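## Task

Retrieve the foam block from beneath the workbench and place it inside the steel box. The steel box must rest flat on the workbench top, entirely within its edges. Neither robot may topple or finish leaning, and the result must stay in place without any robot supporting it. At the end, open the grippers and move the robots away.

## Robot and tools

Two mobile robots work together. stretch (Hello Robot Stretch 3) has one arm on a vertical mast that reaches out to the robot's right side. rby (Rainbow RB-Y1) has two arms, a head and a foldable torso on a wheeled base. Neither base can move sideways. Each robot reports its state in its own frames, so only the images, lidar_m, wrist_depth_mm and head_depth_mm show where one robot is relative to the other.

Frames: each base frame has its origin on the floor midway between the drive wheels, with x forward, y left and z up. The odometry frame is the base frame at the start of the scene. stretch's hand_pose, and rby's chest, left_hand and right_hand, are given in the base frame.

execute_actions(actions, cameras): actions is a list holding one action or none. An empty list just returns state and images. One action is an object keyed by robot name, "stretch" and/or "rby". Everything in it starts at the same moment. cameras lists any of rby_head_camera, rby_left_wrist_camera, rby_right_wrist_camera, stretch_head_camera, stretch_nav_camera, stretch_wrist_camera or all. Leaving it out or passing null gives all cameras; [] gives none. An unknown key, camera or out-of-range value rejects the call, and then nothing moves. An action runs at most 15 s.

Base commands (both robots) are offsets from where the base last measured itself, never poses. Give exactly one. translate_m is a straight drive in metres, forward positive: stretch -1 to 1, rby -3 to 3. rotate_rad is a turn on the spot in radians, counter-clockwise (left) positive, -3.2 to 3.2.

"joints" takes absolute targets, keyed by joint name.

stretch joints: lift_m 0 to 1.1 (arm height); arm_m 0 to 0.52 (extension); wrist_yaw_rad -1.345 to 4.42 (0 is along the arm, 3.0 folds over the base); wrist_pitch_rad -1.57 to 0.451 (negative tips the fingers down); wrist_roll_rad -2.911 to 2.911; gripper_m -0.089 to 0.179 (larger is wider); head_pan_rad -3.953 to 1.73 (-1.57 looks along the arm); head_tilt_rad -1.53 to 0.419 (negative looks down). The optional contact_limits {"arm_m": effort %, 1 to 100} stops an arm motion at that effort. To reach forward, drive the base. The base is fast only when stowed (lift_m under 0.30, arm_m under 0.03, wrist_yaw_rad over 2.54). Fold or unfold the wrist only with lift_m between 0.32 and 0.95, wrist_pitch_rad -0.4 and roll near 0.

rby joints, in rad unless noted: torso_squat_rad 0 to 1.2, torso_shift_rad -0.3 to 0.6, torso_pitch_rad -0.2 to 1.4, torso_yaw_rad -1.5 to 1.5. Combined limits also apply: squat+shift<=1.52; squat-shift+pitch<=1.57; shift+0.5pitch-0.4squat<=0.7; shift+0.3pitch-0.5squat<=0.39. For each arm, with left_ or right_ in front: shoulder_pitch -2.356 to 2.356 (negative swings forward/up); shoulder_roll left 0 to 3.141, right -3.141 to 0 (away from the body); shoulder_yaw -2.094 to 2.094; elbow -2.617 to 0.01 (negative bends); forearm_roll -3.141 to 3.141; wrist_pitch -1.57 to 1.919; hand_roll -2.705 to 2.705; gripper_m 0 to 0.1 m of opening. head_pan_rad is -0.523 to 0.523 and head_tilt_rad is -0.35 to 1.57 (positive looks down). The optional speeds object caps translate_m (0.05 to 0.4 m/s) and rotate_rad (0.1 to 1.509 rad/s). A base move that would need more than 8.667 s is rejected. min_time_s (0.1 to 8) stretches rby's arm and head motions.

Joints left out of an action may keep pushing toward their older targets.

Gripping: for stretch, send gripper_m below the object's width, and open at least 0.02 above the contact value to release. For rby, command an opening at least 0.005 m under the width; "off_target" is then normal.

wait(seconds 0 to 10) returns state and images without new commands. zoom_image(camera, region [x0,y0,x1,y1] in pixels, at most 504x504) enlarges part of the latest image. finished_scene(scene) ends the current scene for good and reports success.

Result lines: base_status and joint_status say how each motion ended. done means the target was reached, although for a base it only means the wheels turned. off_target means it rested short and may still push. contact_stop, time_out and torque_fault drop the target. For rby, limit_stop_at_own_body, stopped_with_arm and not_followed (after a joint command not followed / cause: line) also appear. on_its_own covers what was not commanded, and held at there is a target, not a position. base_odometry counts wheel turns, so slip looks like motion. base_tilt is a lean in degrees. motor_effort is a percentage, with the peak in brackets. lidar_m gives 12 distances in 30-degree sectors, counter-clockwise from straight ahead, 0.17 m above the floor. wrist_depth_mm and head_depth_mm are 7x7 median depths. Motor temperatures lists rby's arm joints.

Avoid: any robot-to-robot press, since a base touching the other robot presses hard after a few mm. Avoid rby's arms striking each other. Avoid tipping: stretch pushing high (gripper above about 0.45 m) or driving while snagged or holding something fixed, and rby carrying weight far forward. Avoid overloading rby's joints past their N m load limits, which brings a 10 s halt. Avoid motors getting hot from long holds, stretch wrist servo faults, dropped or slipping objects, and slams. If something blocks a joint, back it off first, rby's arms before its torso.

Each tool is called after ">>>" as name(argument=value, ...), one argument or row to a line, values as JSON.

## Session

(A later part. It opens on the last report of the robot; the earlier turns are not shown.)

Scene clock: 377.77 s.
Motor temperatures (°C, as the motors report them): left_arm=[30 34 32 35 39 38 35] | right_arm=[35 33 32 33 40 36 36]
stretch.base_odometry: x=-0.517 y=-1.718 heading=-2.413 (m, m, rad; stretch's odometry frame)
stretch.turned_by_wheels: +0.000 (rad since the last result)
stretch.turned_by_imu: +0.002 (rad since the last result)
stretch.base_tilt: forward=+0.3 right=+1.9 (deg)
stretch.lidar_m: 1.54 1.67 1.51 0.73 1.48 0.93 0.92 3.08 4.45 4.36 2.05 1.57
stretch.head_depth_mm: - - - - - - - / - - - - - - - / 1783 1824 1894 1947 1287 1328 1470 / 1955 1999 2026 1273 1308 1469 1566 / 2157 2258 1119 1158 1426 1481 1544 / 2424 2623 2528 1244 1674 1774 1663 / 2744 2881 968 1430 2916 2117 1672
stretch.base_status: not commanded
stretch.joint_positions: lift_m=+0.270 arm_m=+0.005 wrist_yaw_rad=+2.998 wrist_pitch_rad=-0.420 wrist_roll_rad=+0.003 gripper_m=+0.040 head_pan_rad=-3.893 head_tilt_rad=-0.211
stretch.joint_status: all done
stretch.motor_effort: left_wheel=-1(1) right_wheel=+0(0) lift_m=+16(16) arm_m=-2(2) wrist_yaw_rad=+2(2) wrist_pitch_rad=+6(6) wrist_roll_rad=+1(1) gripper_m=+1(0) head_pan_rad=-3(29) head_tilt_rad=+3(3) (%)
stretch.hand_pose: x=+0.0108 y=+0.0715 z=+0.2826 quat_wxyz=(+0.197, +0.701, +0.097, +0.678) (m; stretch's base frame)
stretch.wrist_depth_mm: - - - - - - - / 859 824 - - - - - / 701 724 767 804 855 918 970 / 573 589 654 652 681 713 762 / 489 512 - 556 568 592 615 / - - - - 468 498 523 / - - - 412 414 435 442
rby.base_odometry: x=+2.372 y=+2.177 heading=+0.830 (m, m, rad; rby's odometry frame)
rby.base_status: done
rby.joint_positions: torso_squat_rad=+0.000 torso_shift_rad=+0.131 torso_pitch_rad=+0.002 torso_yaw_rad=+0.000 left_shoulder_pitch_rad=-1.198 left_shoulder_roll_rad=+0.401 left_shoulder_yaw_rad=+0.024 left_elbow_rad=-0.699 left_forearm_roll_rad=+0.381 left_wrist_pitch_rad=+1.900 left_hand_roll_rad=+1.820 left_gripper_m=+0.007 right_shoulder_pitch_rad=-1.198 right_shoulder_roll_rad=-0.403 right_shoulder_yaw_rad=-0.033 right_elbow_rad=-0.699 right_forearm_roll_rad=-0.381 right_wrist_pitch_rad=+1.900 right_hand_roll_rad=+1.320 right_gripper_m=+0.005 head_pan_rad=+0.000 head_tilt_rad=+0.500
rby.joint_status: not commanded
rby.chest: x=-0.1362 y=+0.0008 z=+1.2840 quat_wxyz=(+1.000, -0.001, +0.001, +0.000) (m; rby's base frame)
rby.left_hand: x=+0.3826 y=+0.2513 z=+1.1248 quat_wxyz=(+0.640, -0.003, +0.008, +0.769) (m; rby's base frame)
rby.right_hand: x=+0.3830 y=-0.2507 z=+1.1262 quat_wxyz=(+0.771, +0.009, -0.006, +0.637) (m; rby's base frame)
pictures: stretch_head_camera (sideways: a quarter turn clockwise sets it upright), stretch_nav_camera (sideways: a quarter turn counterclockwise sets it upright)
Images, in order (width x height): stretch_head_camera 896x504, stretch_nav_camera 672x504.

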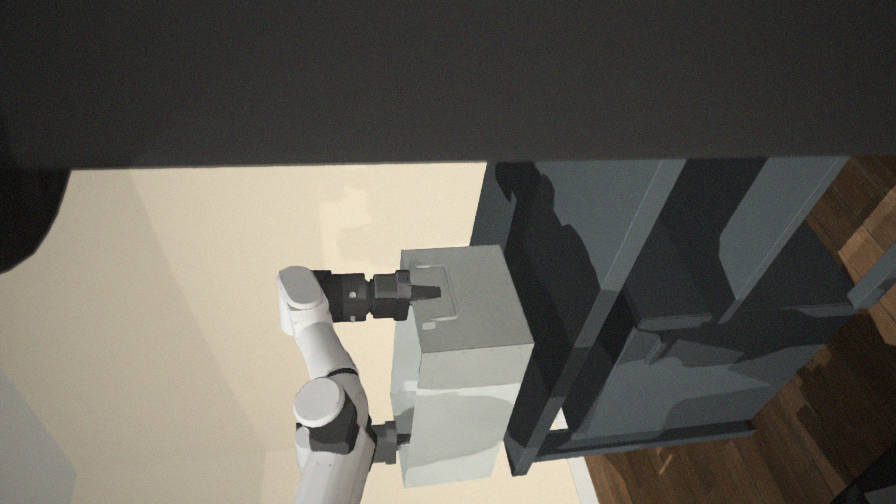

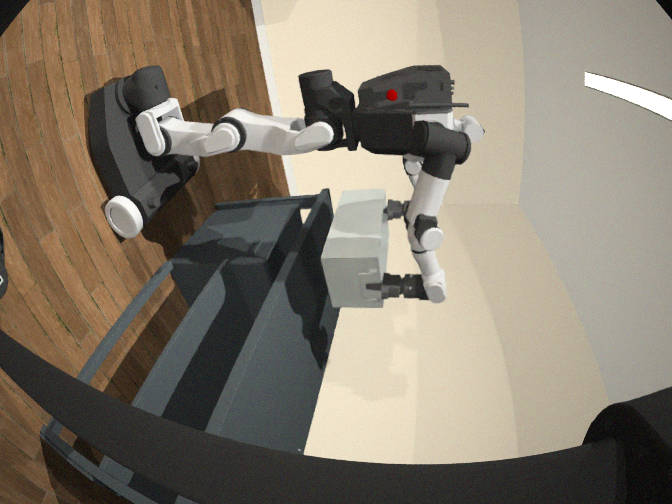

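>>> execute_actions(
  actions=[
    {"rby":{"base":{"translate_m":0.08},"joints":{"torso_shift_rad":0.3}}},
  ],
  cameras=[],
)

>>> execute_actions(
  actions=[
    {"rby":{"joints":{"torso_pitch_rad":0.12,"left_wrist_pitch_rad":1.78,"right_wrist_pitch_rad":1.78},"min_time_s":1}},
  ],
  cameras=["stretch_head_camera","stretch_nav_camera"],
)

Scene clock: 384.77 s.
Motor temperatures (°C, as the motors report them): left_arm=[30 34 32 35 39 38 35] | right_arm=[35 33 32 33 40 36 36]
stretch.base_odometry: x=-0.517 y=-1.718 heading=-2.413 (m, m, rad; stretch's odometry frame)
stretch.turned_by_wheels: +0.000 (rad since the last result)
stretch.turned_by_imu: +0.001 (rad since the last result)
stretch.base_tilt: forward=+0.4 right=+1.9 (deg)
stretch.lidar_m: 1.54 1.66 1.51 0.73 1.47 0.94 0.93 3.07 4.44 4.36 2.05 1.57
stretch.head_depth_mm: - - - - - - - / - - - - - - - / 1774 1837 1883 1783 1290 1338 1470 / 1925 1980 1296 1306 1317 1468 1576 / 2134 2230 2208 1406 1472 1478 1536 / 2435 2585 1616 1624 1690 1764 1661 / 2754 2893 911 1174 1164 2006 1402
stretch.base_status: not commanded
stretch.joint_positions: lift_m=+0.270 arm_m=+0.005 wrist_yaw_rad=+2.998 wrist_pitch_rad=-0.420 wrist_roll_rad=+0.003 gripper_m=+0.040 head_pan_rad=-3.893 head_tilt_rad=-0.211
stretch.joint_status: not commanded
stretch.motor_effort: left_wheel=-1(1) right_wheel=+0(0) lift_m=+16(16) arm_m=-3(2) wrist_yaw_rad=+3(3) wrist_pitch_rad=+6(6) wrist_roll_rad=+1(1) gripper_m=+0(1) head_pan_rad=-2(3) head_tilt_rad=+4(4) (%)
stretch.hand_pose: x=+0.0108 y=+0.0715 z=+0.2826 quat_wxyz=(+0.197, +0.701, +0.097, +0.678) (m; stretch's base frame)
stretch.wrist_depth_mm: - - - - - - - / 835 844 - - - - - / 699 717 774 800 868 910 974 / 573 591 653 658 685 718 758 / 491 519 - 556 573 589 611 / - - - - 474 498 516 / - - - 410 412 436 442
rby.base_odometry: x=+2.426 y=+2.236 heading=+0.830 (m, m, rad; rby's odometry frame)
rby.base_status: done
rby.joint_positions: torso_squat_rad=+0.000 torso_shift_rad=+0.301 torso_pitch_rad=+0.002 torso_yaw_rad=+0.000 left_shoulder_pitch_rad=-1.198 left_shoulder_roll_rad=+0.401 left_shoulder_yaw_rad=+0.024 left_elbow_rad=-0.699 left_forearm_roll_rad=+0.381 left_wrist_pitch_rad=+1.900 left_hand_roll_rad=+1.820 left_gripper_m=+0.007 right_shoulder_pitch_rad=-1.198 right_shoulder_roll_rad=-0.403 right_shoulder_yaw_rad=-0.033 right_elbow_rad=-0.699 right_forearm_roll_rad=-0.381 right_wrist_pitch_rad=+1.900 right_hand_roll_rad=+1.320 right_gripper_m=+0.005 head_pan_rad=+0.000 head_tilt_rad=+0.500
rby.joint_status: all done
rby.chest: x=-0.0199 y=+0.0008 z=+1.2585 quat_wxyz=(+1.000, -0.001, +0.001, +0.000) (m; rby's base frame)
rby.left_hand: x=+0.4988 y=+0.2513 z=+1.0992 quat_wxyz=(+0.640, -0.003, +0.008, +0.769) (m; rby's base frame)
rby.right_hand: x=+0.4993 y=-0.2508 z=+1.1006 quat_wxyz=(+0.771, +0.010, -0.005, +0.637) (m; rby's base frame)
pictures: none
No camera images: the call's "cameras" was empty. Leave "cameras" out to get every camera's image.

Scene clock: 386.03 s.
Motor temperatures (°C, as the motors report them): left_arm=[30 34 32 35 39 38 35] | right_arm=[35 33 32 33 40 36 36]
stretch.base_odometry: x=-0.517 y=-1.718 heading=-2.413 (m, m, rad; stretch's odometry frame)
stretch.turned_by_wheels: +0.000 (rad since the last result)
stretch.turned_by_imu: +0.000 (rad since the last result)
stretch.base_tilt: forward=+0.5 right=+1.9 (deg)
stretch.lidar_m: 1.54 1.66 1.51 0.73 1.47 0.94 0.93 3.07 4.46 4.35 2.05 1.57
stretch.head_depth_mm: - - - - - - - / - - - - - - - / 1776 1833 1880 1438 1296 1335 1465 / 1919 1999 2013 1346 1310 1478 1574 / 2146 2270 2256 1497 1473 1486 1544 / 2450 2574 1008 2793 1694 1772 1648 / 2722 2880 944 1125 1156 1998 1402
stretch.base_status: not commanded
stretch.joint_positions: lift_m=+0.270 arm_m=+0.005 wrist_yaw_rad=+2.998 wrist_pitch_rad=-0.420 wrist_roll_rad=+0.003 gripper_m=+0.040 head_pan_rad=-3.893 head_tilt_rad=-0.211
stretch.joint_status: not commanded
stretch.motor_effort: left_wheel=-1(1) right_wheel=+0(0) lift_m=+16(16) arm_m=-3(3) wrist_yaw_rad=+2(2) wrist_pitch_rad=+6(7) wrist_roll_rad=+1(1) gripper_m=-1(0) head_pan_rad=-2(3) head_tilt_rad=+3(4) (%)
stretch.hand_pose: x=+0.0108 y=+0.0715 z=+0.2826 quat_wxyz=(+0.197, +0.701, +0.097, +0.678) (m; stretch's base frame)
stretch.wrist_depth_mm: - - - - - - - / 830 849 - - - - - / 692 728 777 810 866 936 977 / 573 590 651 662 684 718 744 / 492 510 - 554 573 593 606 / - - - - 468 497 517 / - - - 412 416 439 443
rby.base_odometry: x=+2.426 y=+2.236 heading=+0.830 (m, m, rad; rby's odometry frame)
rby.base_status: not commanded
rby.joint_positions: torso_squat_rad=+0.000 torso_shift_rad=+0.301 torso_pitch_rad=+0.122 torso_yaw_rad=+0.000 left_shoulder_pitch_rad=-1.198 left_shoulder_roll_rad=+0.402 left_shoulder_yaw_rad=+0.024 left_elbow_rad=-0.699 left_forearm_roll_rad=+0.381 left_wrist_pitch_rad=+1.780 left_hand_roll_rad=+1.820 left_gripper_m=+0.007 right_shoulder_pitch_rad=-1.197 right_shoulder_roll_rad=-0.405 right_shoulder_yaw_rad=-0.033 right_elbow_rad=-0.699 right_forearm_roll_rad=-0.380 right_wrist_pitch_rad=+1.780 right_hand_roll_rad=+1.320 right_gripper_m=+0.005 head_pan_rad=+0.000 head_tilt_rad=+0.500
rby.joint_status: all done
rby.chest: x=+0.0172 y=+0.0008 z=+1.2562 quat_wxyz=(+0.998, -0.001, +0.061, +0.000) (m; rby's base frame)
rby.left_hand: x=+0.5406 y=+0.2505 z=+1.0341 quat_wxyz=(+0.638, -0.005, +0.011, +0.770) (m; rby's base frame)
rby.right_hand: x=+0.5412 y=-0.2502 z=+1.0356 quat_wxyz=(+0.772, +0.012, -0.007, +0.635) (m; rby's base frame)
pictures: stretch_head_camera (sideways: a quarter turn clockwise sets it upright), stretch_nav_camera (sideways: a quarter turn counterclockwise sets it upright)
Images, in order (width x height): stretch_head_camera 896x504, stretch_nav_camera 672x504.

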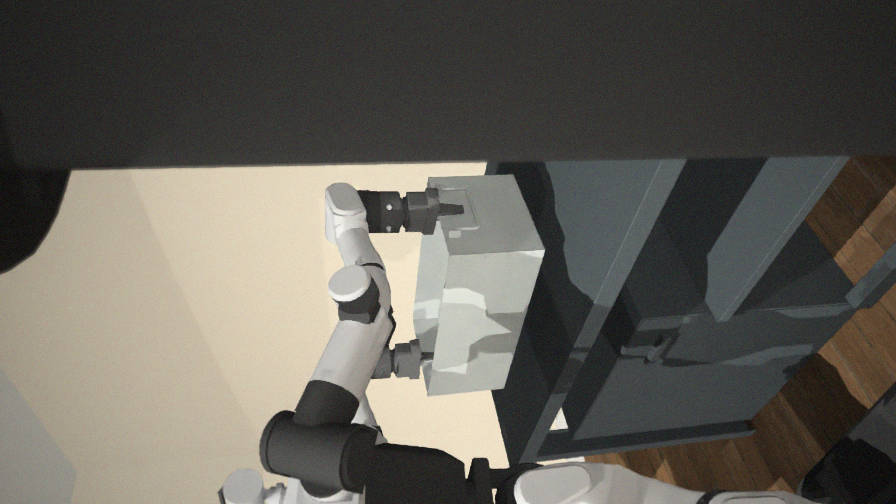

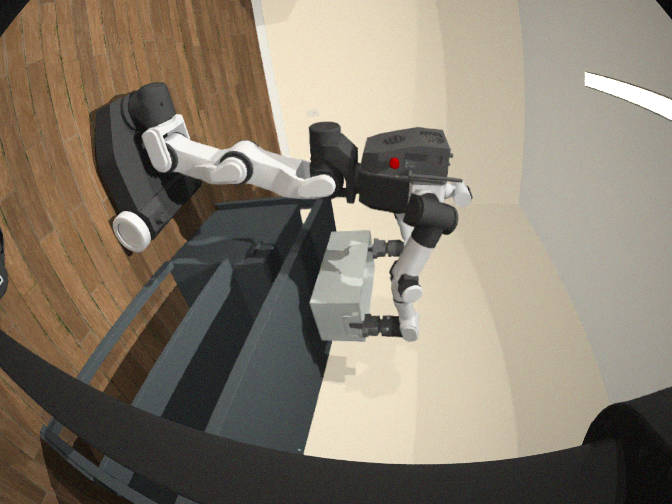

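Still loaded; lower a bit more.

>>> execute_actions(
  actions=[
    {"rby":{"joints":{"torso_pitch_rad":0.19,"left_wrist_pitch_rad":1.71,"right_wrist_pitch_rad":1.71},"min_time_s":0.8}},
  ],
  cameras=["stretch_head_camera"],
)

Scene clock: 390.20 s.
Motor temperatures (°C, as the motors report them): left_arm=[30 34 32 35 39 38 35] | right_arm=[35 33 32 33 40 36 36]
stretch.base_odometry: x=-0.517 y=-1.718 heading=-2.413 (m, m, rad; stretch's odometry frame)
stretch.turned_by_wheels: +0.000 (rad since the last result)
stretch.turned_by_imu: +0.001 (rad since the last result)
stretch.base_tilt: forward=+0.4 right=+1.8 (deg)
stretch.lidar_m: 1.54 1.66 1.52 0.73 1.47 0.94 0.94 3.05 4.44 4.36 2.04 1.56
stretch.head_depth_mm: - - - - - - - / - - - - - - - / 1772 1832 1877 1433 1286 1344 1468 / 1918 2000 2069 1357 1307 1466 1568 / 2131 2268 2303 1550 1463 1478 1534 / 2429 2593 1007 2877 1683 1754 1671 / 2741 2897 1000 1107 1156 2030 1402
stretch.base_status: not commanded
stretch.joint_positions: lift_m=+0.270 arm_m=+0.005 wrist_yaw_rad=+2.998 wrist_pitch_rad=-0.420 wrist_roll_rad=+0.003 gripper_m=+0.040 head_pan_rad=-3.893 head_tilt_rad=-0.211
stretch.joint_status: not commanded
stretch.motor_effort: left_wheel=-1(1) right_wheel=+0(0) lift_m=+16(16) arm_m=-4(3) wrist_yaw_rad=+2(3) wrist_pitch_rad=+6(6) wrist_roll_rad=+1(1) gripper_m=-1(0) head_pan_rad=-3(3) head_tilt_rad=+4(4) (%)
stretch.hand_pose: x=+0.0108 y=+0.0715 z=+0.2826 quat_wxyz=(+0.197, +0.701, +0.097, +0.678) (m; stretch's base frame)
stretch.wrist_depth_mm: - - - - - - - / 839 836 - - - - - / 700 710 788 819 844 921 - / 576 588 653 656 692 725 772 / 496 518 - 553 575 591 612 / - - - - 470 494 514 / - - - 409 414 431 440
rby.base_odometry: x=+2.426 y=+2.236 heading=+0.830 (m, m, rad; rby's odometry frame)
rby.base_status: not commanded
rby.joint_positions: torso_squat_rad=+0.000 torso_shift_rad=+0.301 torso_pitch_rad=+0.192 torso_yaw_rad=+0.000 left_shoulder_pitch_rad=-1.197 left_shoulder_roll_rad=+0.403 left_shoulder_yaw_rad=+0.024 left_elbow_rad=-0.699 left_forearm_roll_rad=+0.380 left_wrist_pitch_rad=+1.710 left_hand_roll_rad=+1.820 left_gripper_m=+0.007 right_shoulder_pitch_rad=-1.197 right_shoulder_roll_rad=-0.406 right_shoulder_yaw_rad=-0.033 right_elbow_rad=-0.699 right_forearm_roll_rad=-0.380 right_wrist_pitch_rad=+1.710 right_hand_roll_rad=+1.320 right_gripper_m=+0.005 head_pan_rad=+0.000 head_tilt_rad=+0.500
rby.joint_status: all done
rby.chest: x=+0.0386 y=+0.0008 z=+1.2528 quat_wxyz=(+0.995, -0.001, +0.096, +0.000) (m; rby's base frame)
rby.left_hand: x=+0.5612 y=+0.2501 z=+0.9940 quat_wxyz=(+0.637, -0.006, +0.012, +0.771) (m; rby's base frame)
rby.right_hand: x=+0.5619 y=-0.2500 z=+0.9955 quat_wxyz=(+0.773, +0.013, -0.008, +0.634) (m; rby's base frame)
pictures: stretch_head_camera (sideways: a quarter turn clockwise sets it upright)
Images, in order (width x height): stretch_head_camera 896x504.

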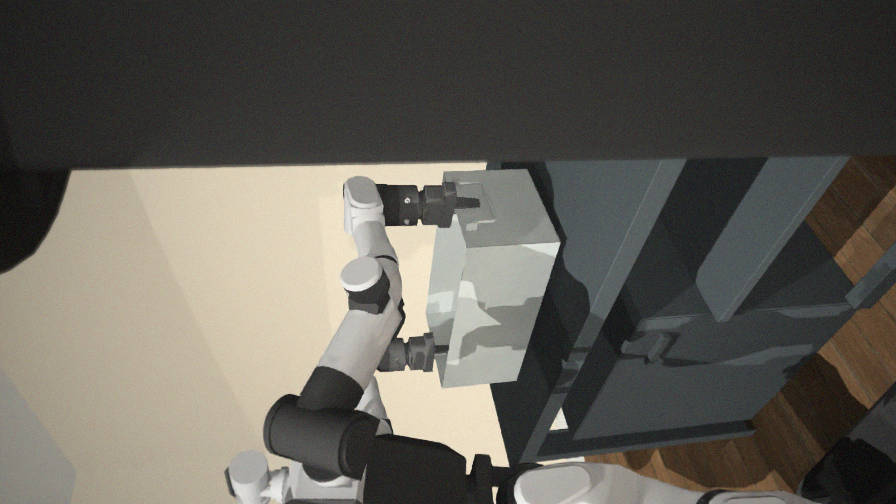

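>>> execute_actions(
  actions=[
    {"rby":{"joints":{"torso_pitch_rad":0.26,"left_wrist_pitch_rad":1.64,"right_wrist_pitch_rad":1.64},"min_time_s":0.8}},
  ],
  cameras=["stretch_head_camera"],
)

Scene clock: 393.57 s.
Motor temperatures (°C, as the motors report them): left_arm=[30 34 32 35 39 38 35] | right_arm=[35 33 32 33 40 36 36]
stretch.base_odometry: x=-0.517 y=-1.718 heading=-2.413 (m, m, rad; stretch's odometry frame)
stretch.turned_by_wheels: +0.000 (rad since the last result)
stretch.turned_by_imu: +0.001 (rad since the last result)
stretch.base_tilt: forward=+0.5 right=+1.9 (deg)
stretch.lidar_m: 1.54 1.67 1.51 0.73 1.48 0.95 0.93 3.07 4.44 4.35 2.04 1.57
stretch.head_depth_mm: - - - - - - - / - - - - - - - / 1790 1830 1886 1416 1296 1344 1473 / 1963 2004 2050 1624 1319 1482 1574 / 2136 2256 2277 1571 1466 1481 1532 / 2442 2599 1001 2901 1675 1773 1646 / 2698 2916 1018 1107 1159 2033 1403
stretch.base_status: not commanded
stretch.joint_positions: lift_m=+0.270 arm_m=+0.005 wrist_yaw_rad=+2.998 wrist_pitch_rad=-0.420 wrist_roll_rad=+0.003 gripper_m=+0.040 head_pan_rad=-3.893 head_tilt_rad=-0.211
stretch.joint_status: not commanded
stretch.motor_effort: left_wheel=-1(1) right_wheel=+0(0) lift_m=+16(16) arm_m=-3(3) wrist_yaw_rad=+3(2) wrist_pitch_rad=+6(6) wrist_roll_rad=+1(1) gripper_m=+0(0) head_pan_rad=-3(3) head_tilt_rad=+3(3) (%)
stretch.hand_pose: x=+0.0108 y=+0.0715 z=+0.2826 quat_wxyz=(+0.197, +0.701, +0.097, +0.678) (m; stretch's base frame)
stretch.wrist_depth_mm: - - - - - - - / 832 851 - - - - - / 686 707 767 814 855 921 981 / 568 590 656 664 687 721 752 / 495 514 - 558 571 591 604 / - - - - 470 496 515 / - - - 415 415 433 445
rby.base_odometry: x=+2.426 y=+2.236 heading=+0.830 (m, m, rad; rby's odometry frame)
rby.base_status: not commanded
rby.joint_positions: torso_squat_rad=+0.001 torso_shift_rad=+0.297 torso_pitch_rad=+0.254 torso_yaw_rad=+0.000 left_shoulder_pitch_rad=-1.207 left_shoulder_roll_rad=+0.407 left_shoulder_yaw_rad=+0.025 left_elbow_rad=-0.703 left_forearm_roll_rad=+0.380 left_wrist_pitch_rad=+1.641 left_hand_roll_rad=+1.820 left_gripper_m=+0.008 right_shoulder_pitch_rad=-1.203 right_shoulder_roll_rad=-0.409 right_shoulder_yaw_rad=-0.034 right_elbow_rad=-0.701 right_forearm_roll_rad=-0.380 right_wrist_pitch_rad=+1.641 right_hand_roll_rad=+1.320 right_gripper_m=+0.005 head_pan_rad=+0.000 head_tilt_rad=+0.500
rby.joint_status: all done
rby.chest: x=+0.0549 y=+0.0007 z=+1.2493 quat_wxyz=(+0.992, +0.000, +0.127, +0.000) (m; rby's base frame)
rby.left_hand: x=+0.5811 y=+0.2495 z=+0.9646 quat_wxyz=(+0.637, -0.015, +0.007, +0.771) (m; rby's base frame)
rby.right_hand: x=+0.5803 y=-0.2499 z=+0.9638 quat_wxyz=(+0.774, +0.009, -0.015, +0.633) (m; rby's base frame)
pictures: stretch_head_camera (sideways: a quarter turn clockwise sets it upright)
Images, in order (width x height): stretch_head_camera 896x504.

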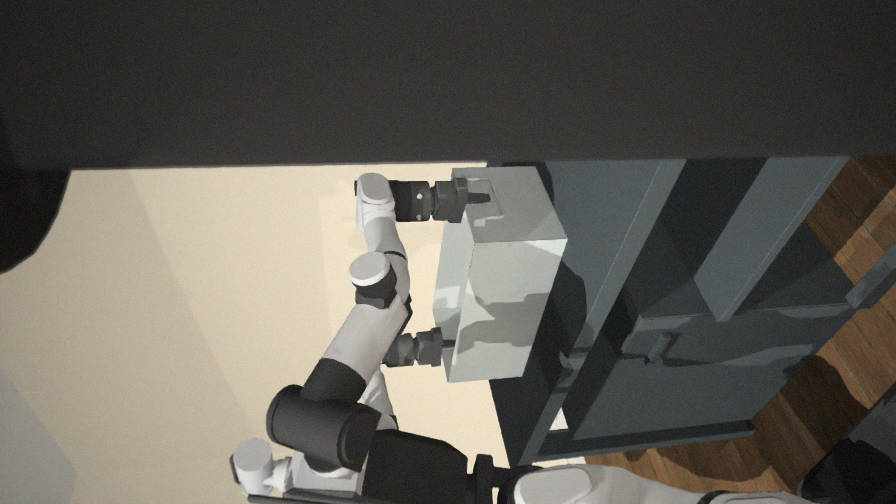

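Down. Release.

>>> execute_actions(
  actions=[
    {"rby":{"joints":{"left_gripper_m":0.08,"right_gripper_m":0.08}}},
  ],
  cameras=[],
)

>>> execute_actions(
  actions=[
    {"rby":{"joints":{"torso_pitch_rad":0.0,"left_wrist_pitch_rad":1.9,"right_wrist_pitch_rad":1.9},"min_time_s":1}},
  ],
  cameras=[],
)

>>> execute_actions(
  actions=[
    {"rby":{"base":{"translate_m":-0.6}}},
  ],
  cameras=["rby_head_camera"],
)

Scene clock: 399.50 s.
Motor temperatures (°C, as the motors report them): left_arm=[30 34 32 35 39 38 35] | right_arm=[35 33 32 33 40 36 36]
stretch.base_odometry: x=-0.517 y=-1.718 heading=-2.413 (m, m, rad; stretch's odometry frame)
stretch.turned_by_wheels: +0.000 (rad since the last result)
stretch.turned_by_imu: +0.001 (rad since the last result)
stretch.base_tilt: forward=+0.4 right=+1.9 (deg)
stretch.lidar_m: 1.54 1.66 1.51 0.73 1.47 0.95 0.94 3.06 4.45 4.36 2.06 1.57
stretch.head_depth_mm: - - - - - - - / - - - - - - - / 1788 1832 1876 1426 1297 1338 1462 / 1942 2001 2049 1633 1321 1470 1567 / 2128 2263 2270 1565 1471 1490 1539 / 2432 2603 1000 2930 1669 1776 1664 / 2736 2903 1020 1111 1155 2027 1403
stretch.base_status: not commanded
stretch.joint_positions: lift_m=+0.270 arm_m=+0.005 wrist_yaw_rad=+2.998 wrist_pitch_rad=-0.420 wrist_roll_rad=+0.003 gripper_m=+0.040 head_pan_rad=-3.893 head_tilt_rad=-0.211
stretch.joint_status: not commanded
stretch.motor_effort: left_wheel=-1(1) right_wheel=+0(0) lift_m=+16(16) arm_m=-3(3) wrist_yaw_rad=+3(2) wrist_pitch_rad=+6(6) wrist_roll_rad=+1(1) gripper_m=+1(1) head_pan_rad=-4(3) head_tilt_rad=+4(3) (%)
stretch.hand_pose: x=+0.0108 y=+0.0715 z=+0.2826 quat_wxyz=(+0.197, +0.701, +0.097, +0.678) (m; stretch's base frame)
stretch.wrist_depth_mm: - - - - - - - / 831 854 - - - - - / 683 719 772 813 856 925 988 / 569 581 647 659 691 719 743 / 489 514 - 561 569 585 606 / - - - - 468 495 515 / - - - 414 412 437 443
rby.base_odometry: x=+2.426 y=+2.236 heading=+0.830 (m, m, rad; rby's odometry frame)
rby.base_status: not commanded
rby.joint_positions: torso_squat_rad=+0.001 torso_shift_rad=+0.297 torso_pitch_rad=+0.254 torso_yaw_rad=+0.000 left_shoulder_pitch_rad=-1.207 left_shoulder_roll_rad=+0.407 left_shoulder_yaw_rad=+0.025 left_elbow_rad=-0.703 left_forearm_roll_rad=+0.380 left_wrist_pitch_rad=+1.641 left_hand_roll_rad=+1.820 left_gripper_m=+0.080 right_shoulder_pitch_rad=-1.203 right_shoulder_roll_rad=-0.409 right_shoulder_yaw_rad=-0.034 right_elbow_rad=-0.701 right_forearm_roll_rad=-0.380 right_wrist_pitch_rad=+1.641 right_hand_roll_rad=+1.320 right_gripper_m=+0.080 head_pan_rad=+0.000 head_tilt_rad=+0.500
rby.joint_status: all done
rby.chest: x=+0.0549 y=+0.0007 z=+1.2493 quat_wxyz=(+0.992, +0.000, +0.127, +0.000) (m; rby's base frame)
rby.left_hand: x=+0.5812 y=+0.2495 z=+0.9646 quat_wxyz=(+0.637, -0.015, +0.007, +0.771) (m; rby's base frame)
rby.right_hand: x=+0.5805 y=-0.2499 z=+0.9639 quat_wxyz=(+0.774, +0.009, -0.016, +0.633) (m; rby's base frame)
pictures: none
No camera images: the call's "cameras" was empty. Leave "cameras" out to get every camera's image.

Scene clock: 401.17 s.
Motor temperatures (°C, as the motors report them): left_arm=[30 34 32 35 39 38 35] | right_arm=[35 33 32 33 40 36 36]
stretch.base_odometry: x=-0.517 y=-1.718 heading=-2.413 (m, m, rad; stretch's odometry frame)
stretch.turned_by_wheels: +0.000 (rad since the last result)
stretch.turned_by_imu: +0.000 (rad since the last result)
stretch.base_tilt: forward=+0.4 right=+1.8 (deg)
stretch.lidar_m: 1.54 1.67 1.51 0.73 1.47 0.95 0.93 3.05 4.44 4.34 2.04 1.57
stretch.head_depth_mm: - - - - - - - / - - - - - - - / 1795 1832 1883 1834 1290 1340 1470 / 1938 1999 1282 1633 1313 1477 1578 / 2158 2264 2230 1793 1464 1487 1528 / 2459 2577 1623 2884 1677 1777 1661 / 2681 2919 905 1172 1154 2015 1406
stretch.base_status: not commanded
stretch.joint_positions: lift_m=+0.270 arm_m=+0.005 wrist_yaw_rad=+2.998 wrist_pitch_rad=-0.420 wrist_roll_rad=+0.003 gripper_m=+0.040 head_pan_rad=-3.893 head_tilt_rad=-0.211
stretch.joint_status: not commanded
stretch.motor_effort: left_wheel=-1(1) right_wheel=+0(0) lift_m=+16(16) arm_m=-3(4) wrist_yaw_rad=+3(3) wrist_pitch_rad=+6(6) wrist_roll_rad=+1(1) gripper_m=+0(1) head_pan_rad=-4(3) head_tilt_rad=+4(4) (%)
stretch.hand_pose: x=+0.0108 y=+0.0715 z=+0.2826 quat_wxyz=(+0.197, +0.701, +0.097, +0.678) (m; stretch's base frame)
stretch.wrist_depth_mm: - - - - - - - / 847 845 - - - - - / 705 715 779 814 869 922 972 / 566 585 650 657 685 715 750 / 493 518 - 556 569 592 614 / - - - - 474 499 513 / - - - 411 417 432 447
rby.base_odometry: x=+2.426 y=+2.236 heading=+0.830 (m, m, rad; rby's odometry frame)
rby.base_status: not commanded
rby.joint_positions: torso_squat_rad=+0.000 torso_shift_rad=+0.300 torso_pitch_rad=+0.000 torso_yaw_rad=+0.000 left_shoulder_pitch_rad=-1.200 left_shoulder_roll_rad=+0.405 left_shoulder_yaw_rad=+0.025 left_elbow_rad=-0.700 left_forearm_roll_rad=+0.380 left_wrist_pitch_rad=+1.900 left_hand_roll_rad=+1.820 left_gripper_m=+0.080 right_shoulder_pitch_rad=-1.201 right_shoulder_roll_rad=-0.408 right_shoulder_yaw_rad=-0.034 right_elbow_rad=-0.700 right_forearm_roll_rad=-0.380 right_wrist_pitch_rad=+1.900 right_hand_roll_rad=+1.320 right_gripper_m=+0.080 head_pan_rad=+0.000 head_tilt_rad=+0.500
rby.joint_status: all done
rby.chest: x=-0.0213 y=+0.0007 z=+1.2587 quat_wxyz=(+1.000, -0.001, +0.000, +0.000) (m; rby's base frame)
rby.left_hand: x=+0.4987 y=+0.2536 z=+1.1029 quat_wxyz=(+0.638, -0.005, +0.005, +0.770) (m; rby's base frame)
rby.right_hand: x=+0.4994 y=-0.2532 z=+1.1046 quat_wxyz=(+0.772, +0.006, -0.008, +0.636) (m; rby's base frame)
pictures: none
No camera images: the call's "cameras" was empty. Leave "cameras" out to get every camera's image.

Scene clock: 404.03 s.
Motor temperatures (°C, as the motors report them): left_arm=[30 34 32 35 39 38 35] | right_arm=[35 33 32 33 40 36 36]
stretch.base_odometry: x=-0.517 y=-1.718 heading=-2.413 (m, m, rad; stretch's odometry frame)
stretch.turned_by_wheels: +0.000 (rad since the last result)
stretch.turned_by_imu: +0.001 (rad since the last result)
stretch.base_tilt: forward=+0.3 right=+1.9 (deg)
stretch.lidar_m: 1.54 1.66 1.51 0.73 1.47 1.36 0.85 0.94 4.44 4.36 2.05 1.57
stretch.head_depth_mm: - - - - - - - / - - - - - - - / 1777 1829 1908 1910 1288 1340 1466 / 1940 2014 2097 1708 1314 1477 1560 / 2154 2248 2396 1796 1464 1487 1539 / 2428 2569 2774 2907 1676 1783 1669 / 2691 2916 3020 3142 2902 2113 1660
stretch.base_status: not commanded
stretch.joint_positions: lift_m=+0.270 arm_m=+0.005 wrist_yaw_rad=+2.998 wrist_pitch_rad=-0.420 wrist_roll_rad=+0.003 gripper_m=+0.040 head_pan_rad=-3.893 head_tilt_rad=-0.211
stretch.joint_status: not commanded
stretch.motor_effort: left_wheel=-1(1) right_wheel=+0(0) lift_m=+16(16) arm_m=-3(3) wrist_yaw_rad=+2(2) wrist_pitch_rad=+6(7) wrist_roll_rad=+1(1) gripper_m=+0(2) head_pan_rad=-3(3) head_tilt_rad=+3(3) (%)
stretch.hand_pose: x=+0.0108 y=+0.0715 z=+0.2826 quat_wxyz=(+0.197, +0.701, +0.097, +0.678) (m; stretch's base frame)
stretch.wrist_depth_mm: - - - - - - - / 832 850 - - - - - / 693 719 783 810 870 915 996 / 574 591 652 659 690 714 752 / 489 517 - 553 566 591 612 / - - - - 465 498 511 / - - - 412 413 436 446
rby.base_odometry: x=+2.021 y=+1.793 heading=+0.829 (m, m, rad; rby's odometry frame)
rby.base_status: done
rby.joint_positions: torso_squat_rad=+0.000 torso_shift_rad=+0.300 torso_pitch_rad=+0.000 torso_yaw_rad=+0.000 left_shoulder_pitch_rad=-1.200 left_shoulder_roll_rad=+0.405 left_shoulder_yaw_rad=+0.025 left_elbow_rad=-0.700 left_forearm_roll_rad=+0.380 left_wrist_pitch_rad=+1.900 left_hand_roll_rad=+1.820 left_gripper_m=+0.080 right_shoulder_pitch_rad=-1.200 right_shoulder_roll_rad=-0.408 right_shoulder_yaw_rad=-0.034 right_elbow_rad=-0.700 right_forearm_roll_rad=-0.380 right_wrist_pitch_rad=+1.900 right_hand_roll_rad=+1.320 right_gripper_m=+0.080 head_pan_rad=+0.000 head_tilt_rad=+0.500
rby.joint_status: not commanded
rby.chest: x=-0.0213 y=+0.0007 z=+1.2587 quat_wxyz=(+1.000, -0.001, +0.000, +0.000) (m; rby's base frame)
rby.left_hand: x=+0.4986 y=+0.2536 z=+1.1028 quat_wxyz=(+0.638, -0.005, +0.005, +0.770) (m; rby's base frame)
rby.right_hand: x=+0.4992 y=-0.2532 z=+1.1045 quat_wxyz=(+0.772, +0.006, -0.008, +0.636) (m; rby's base frame)
pictures: rby_head_camera
Images, in order (width x height): rby_head_camera 896x504.

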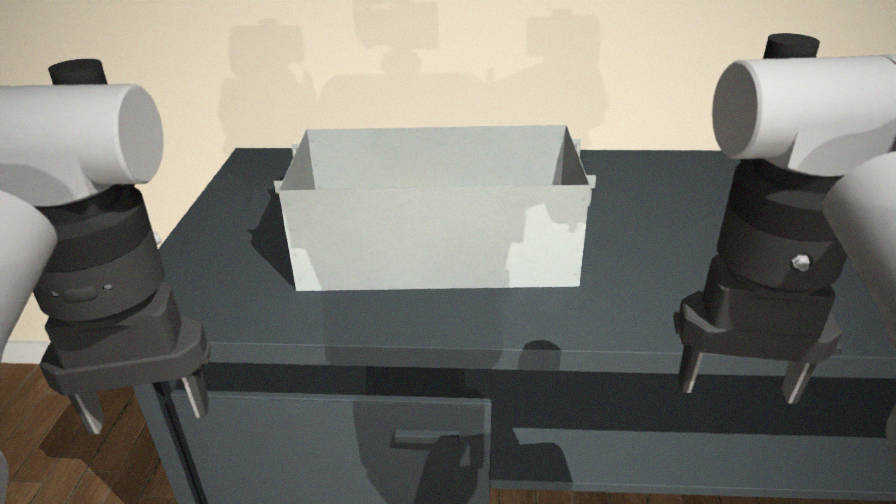

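>>> finished_scene(
  scene=1,
)

The scene is finished: the task was done.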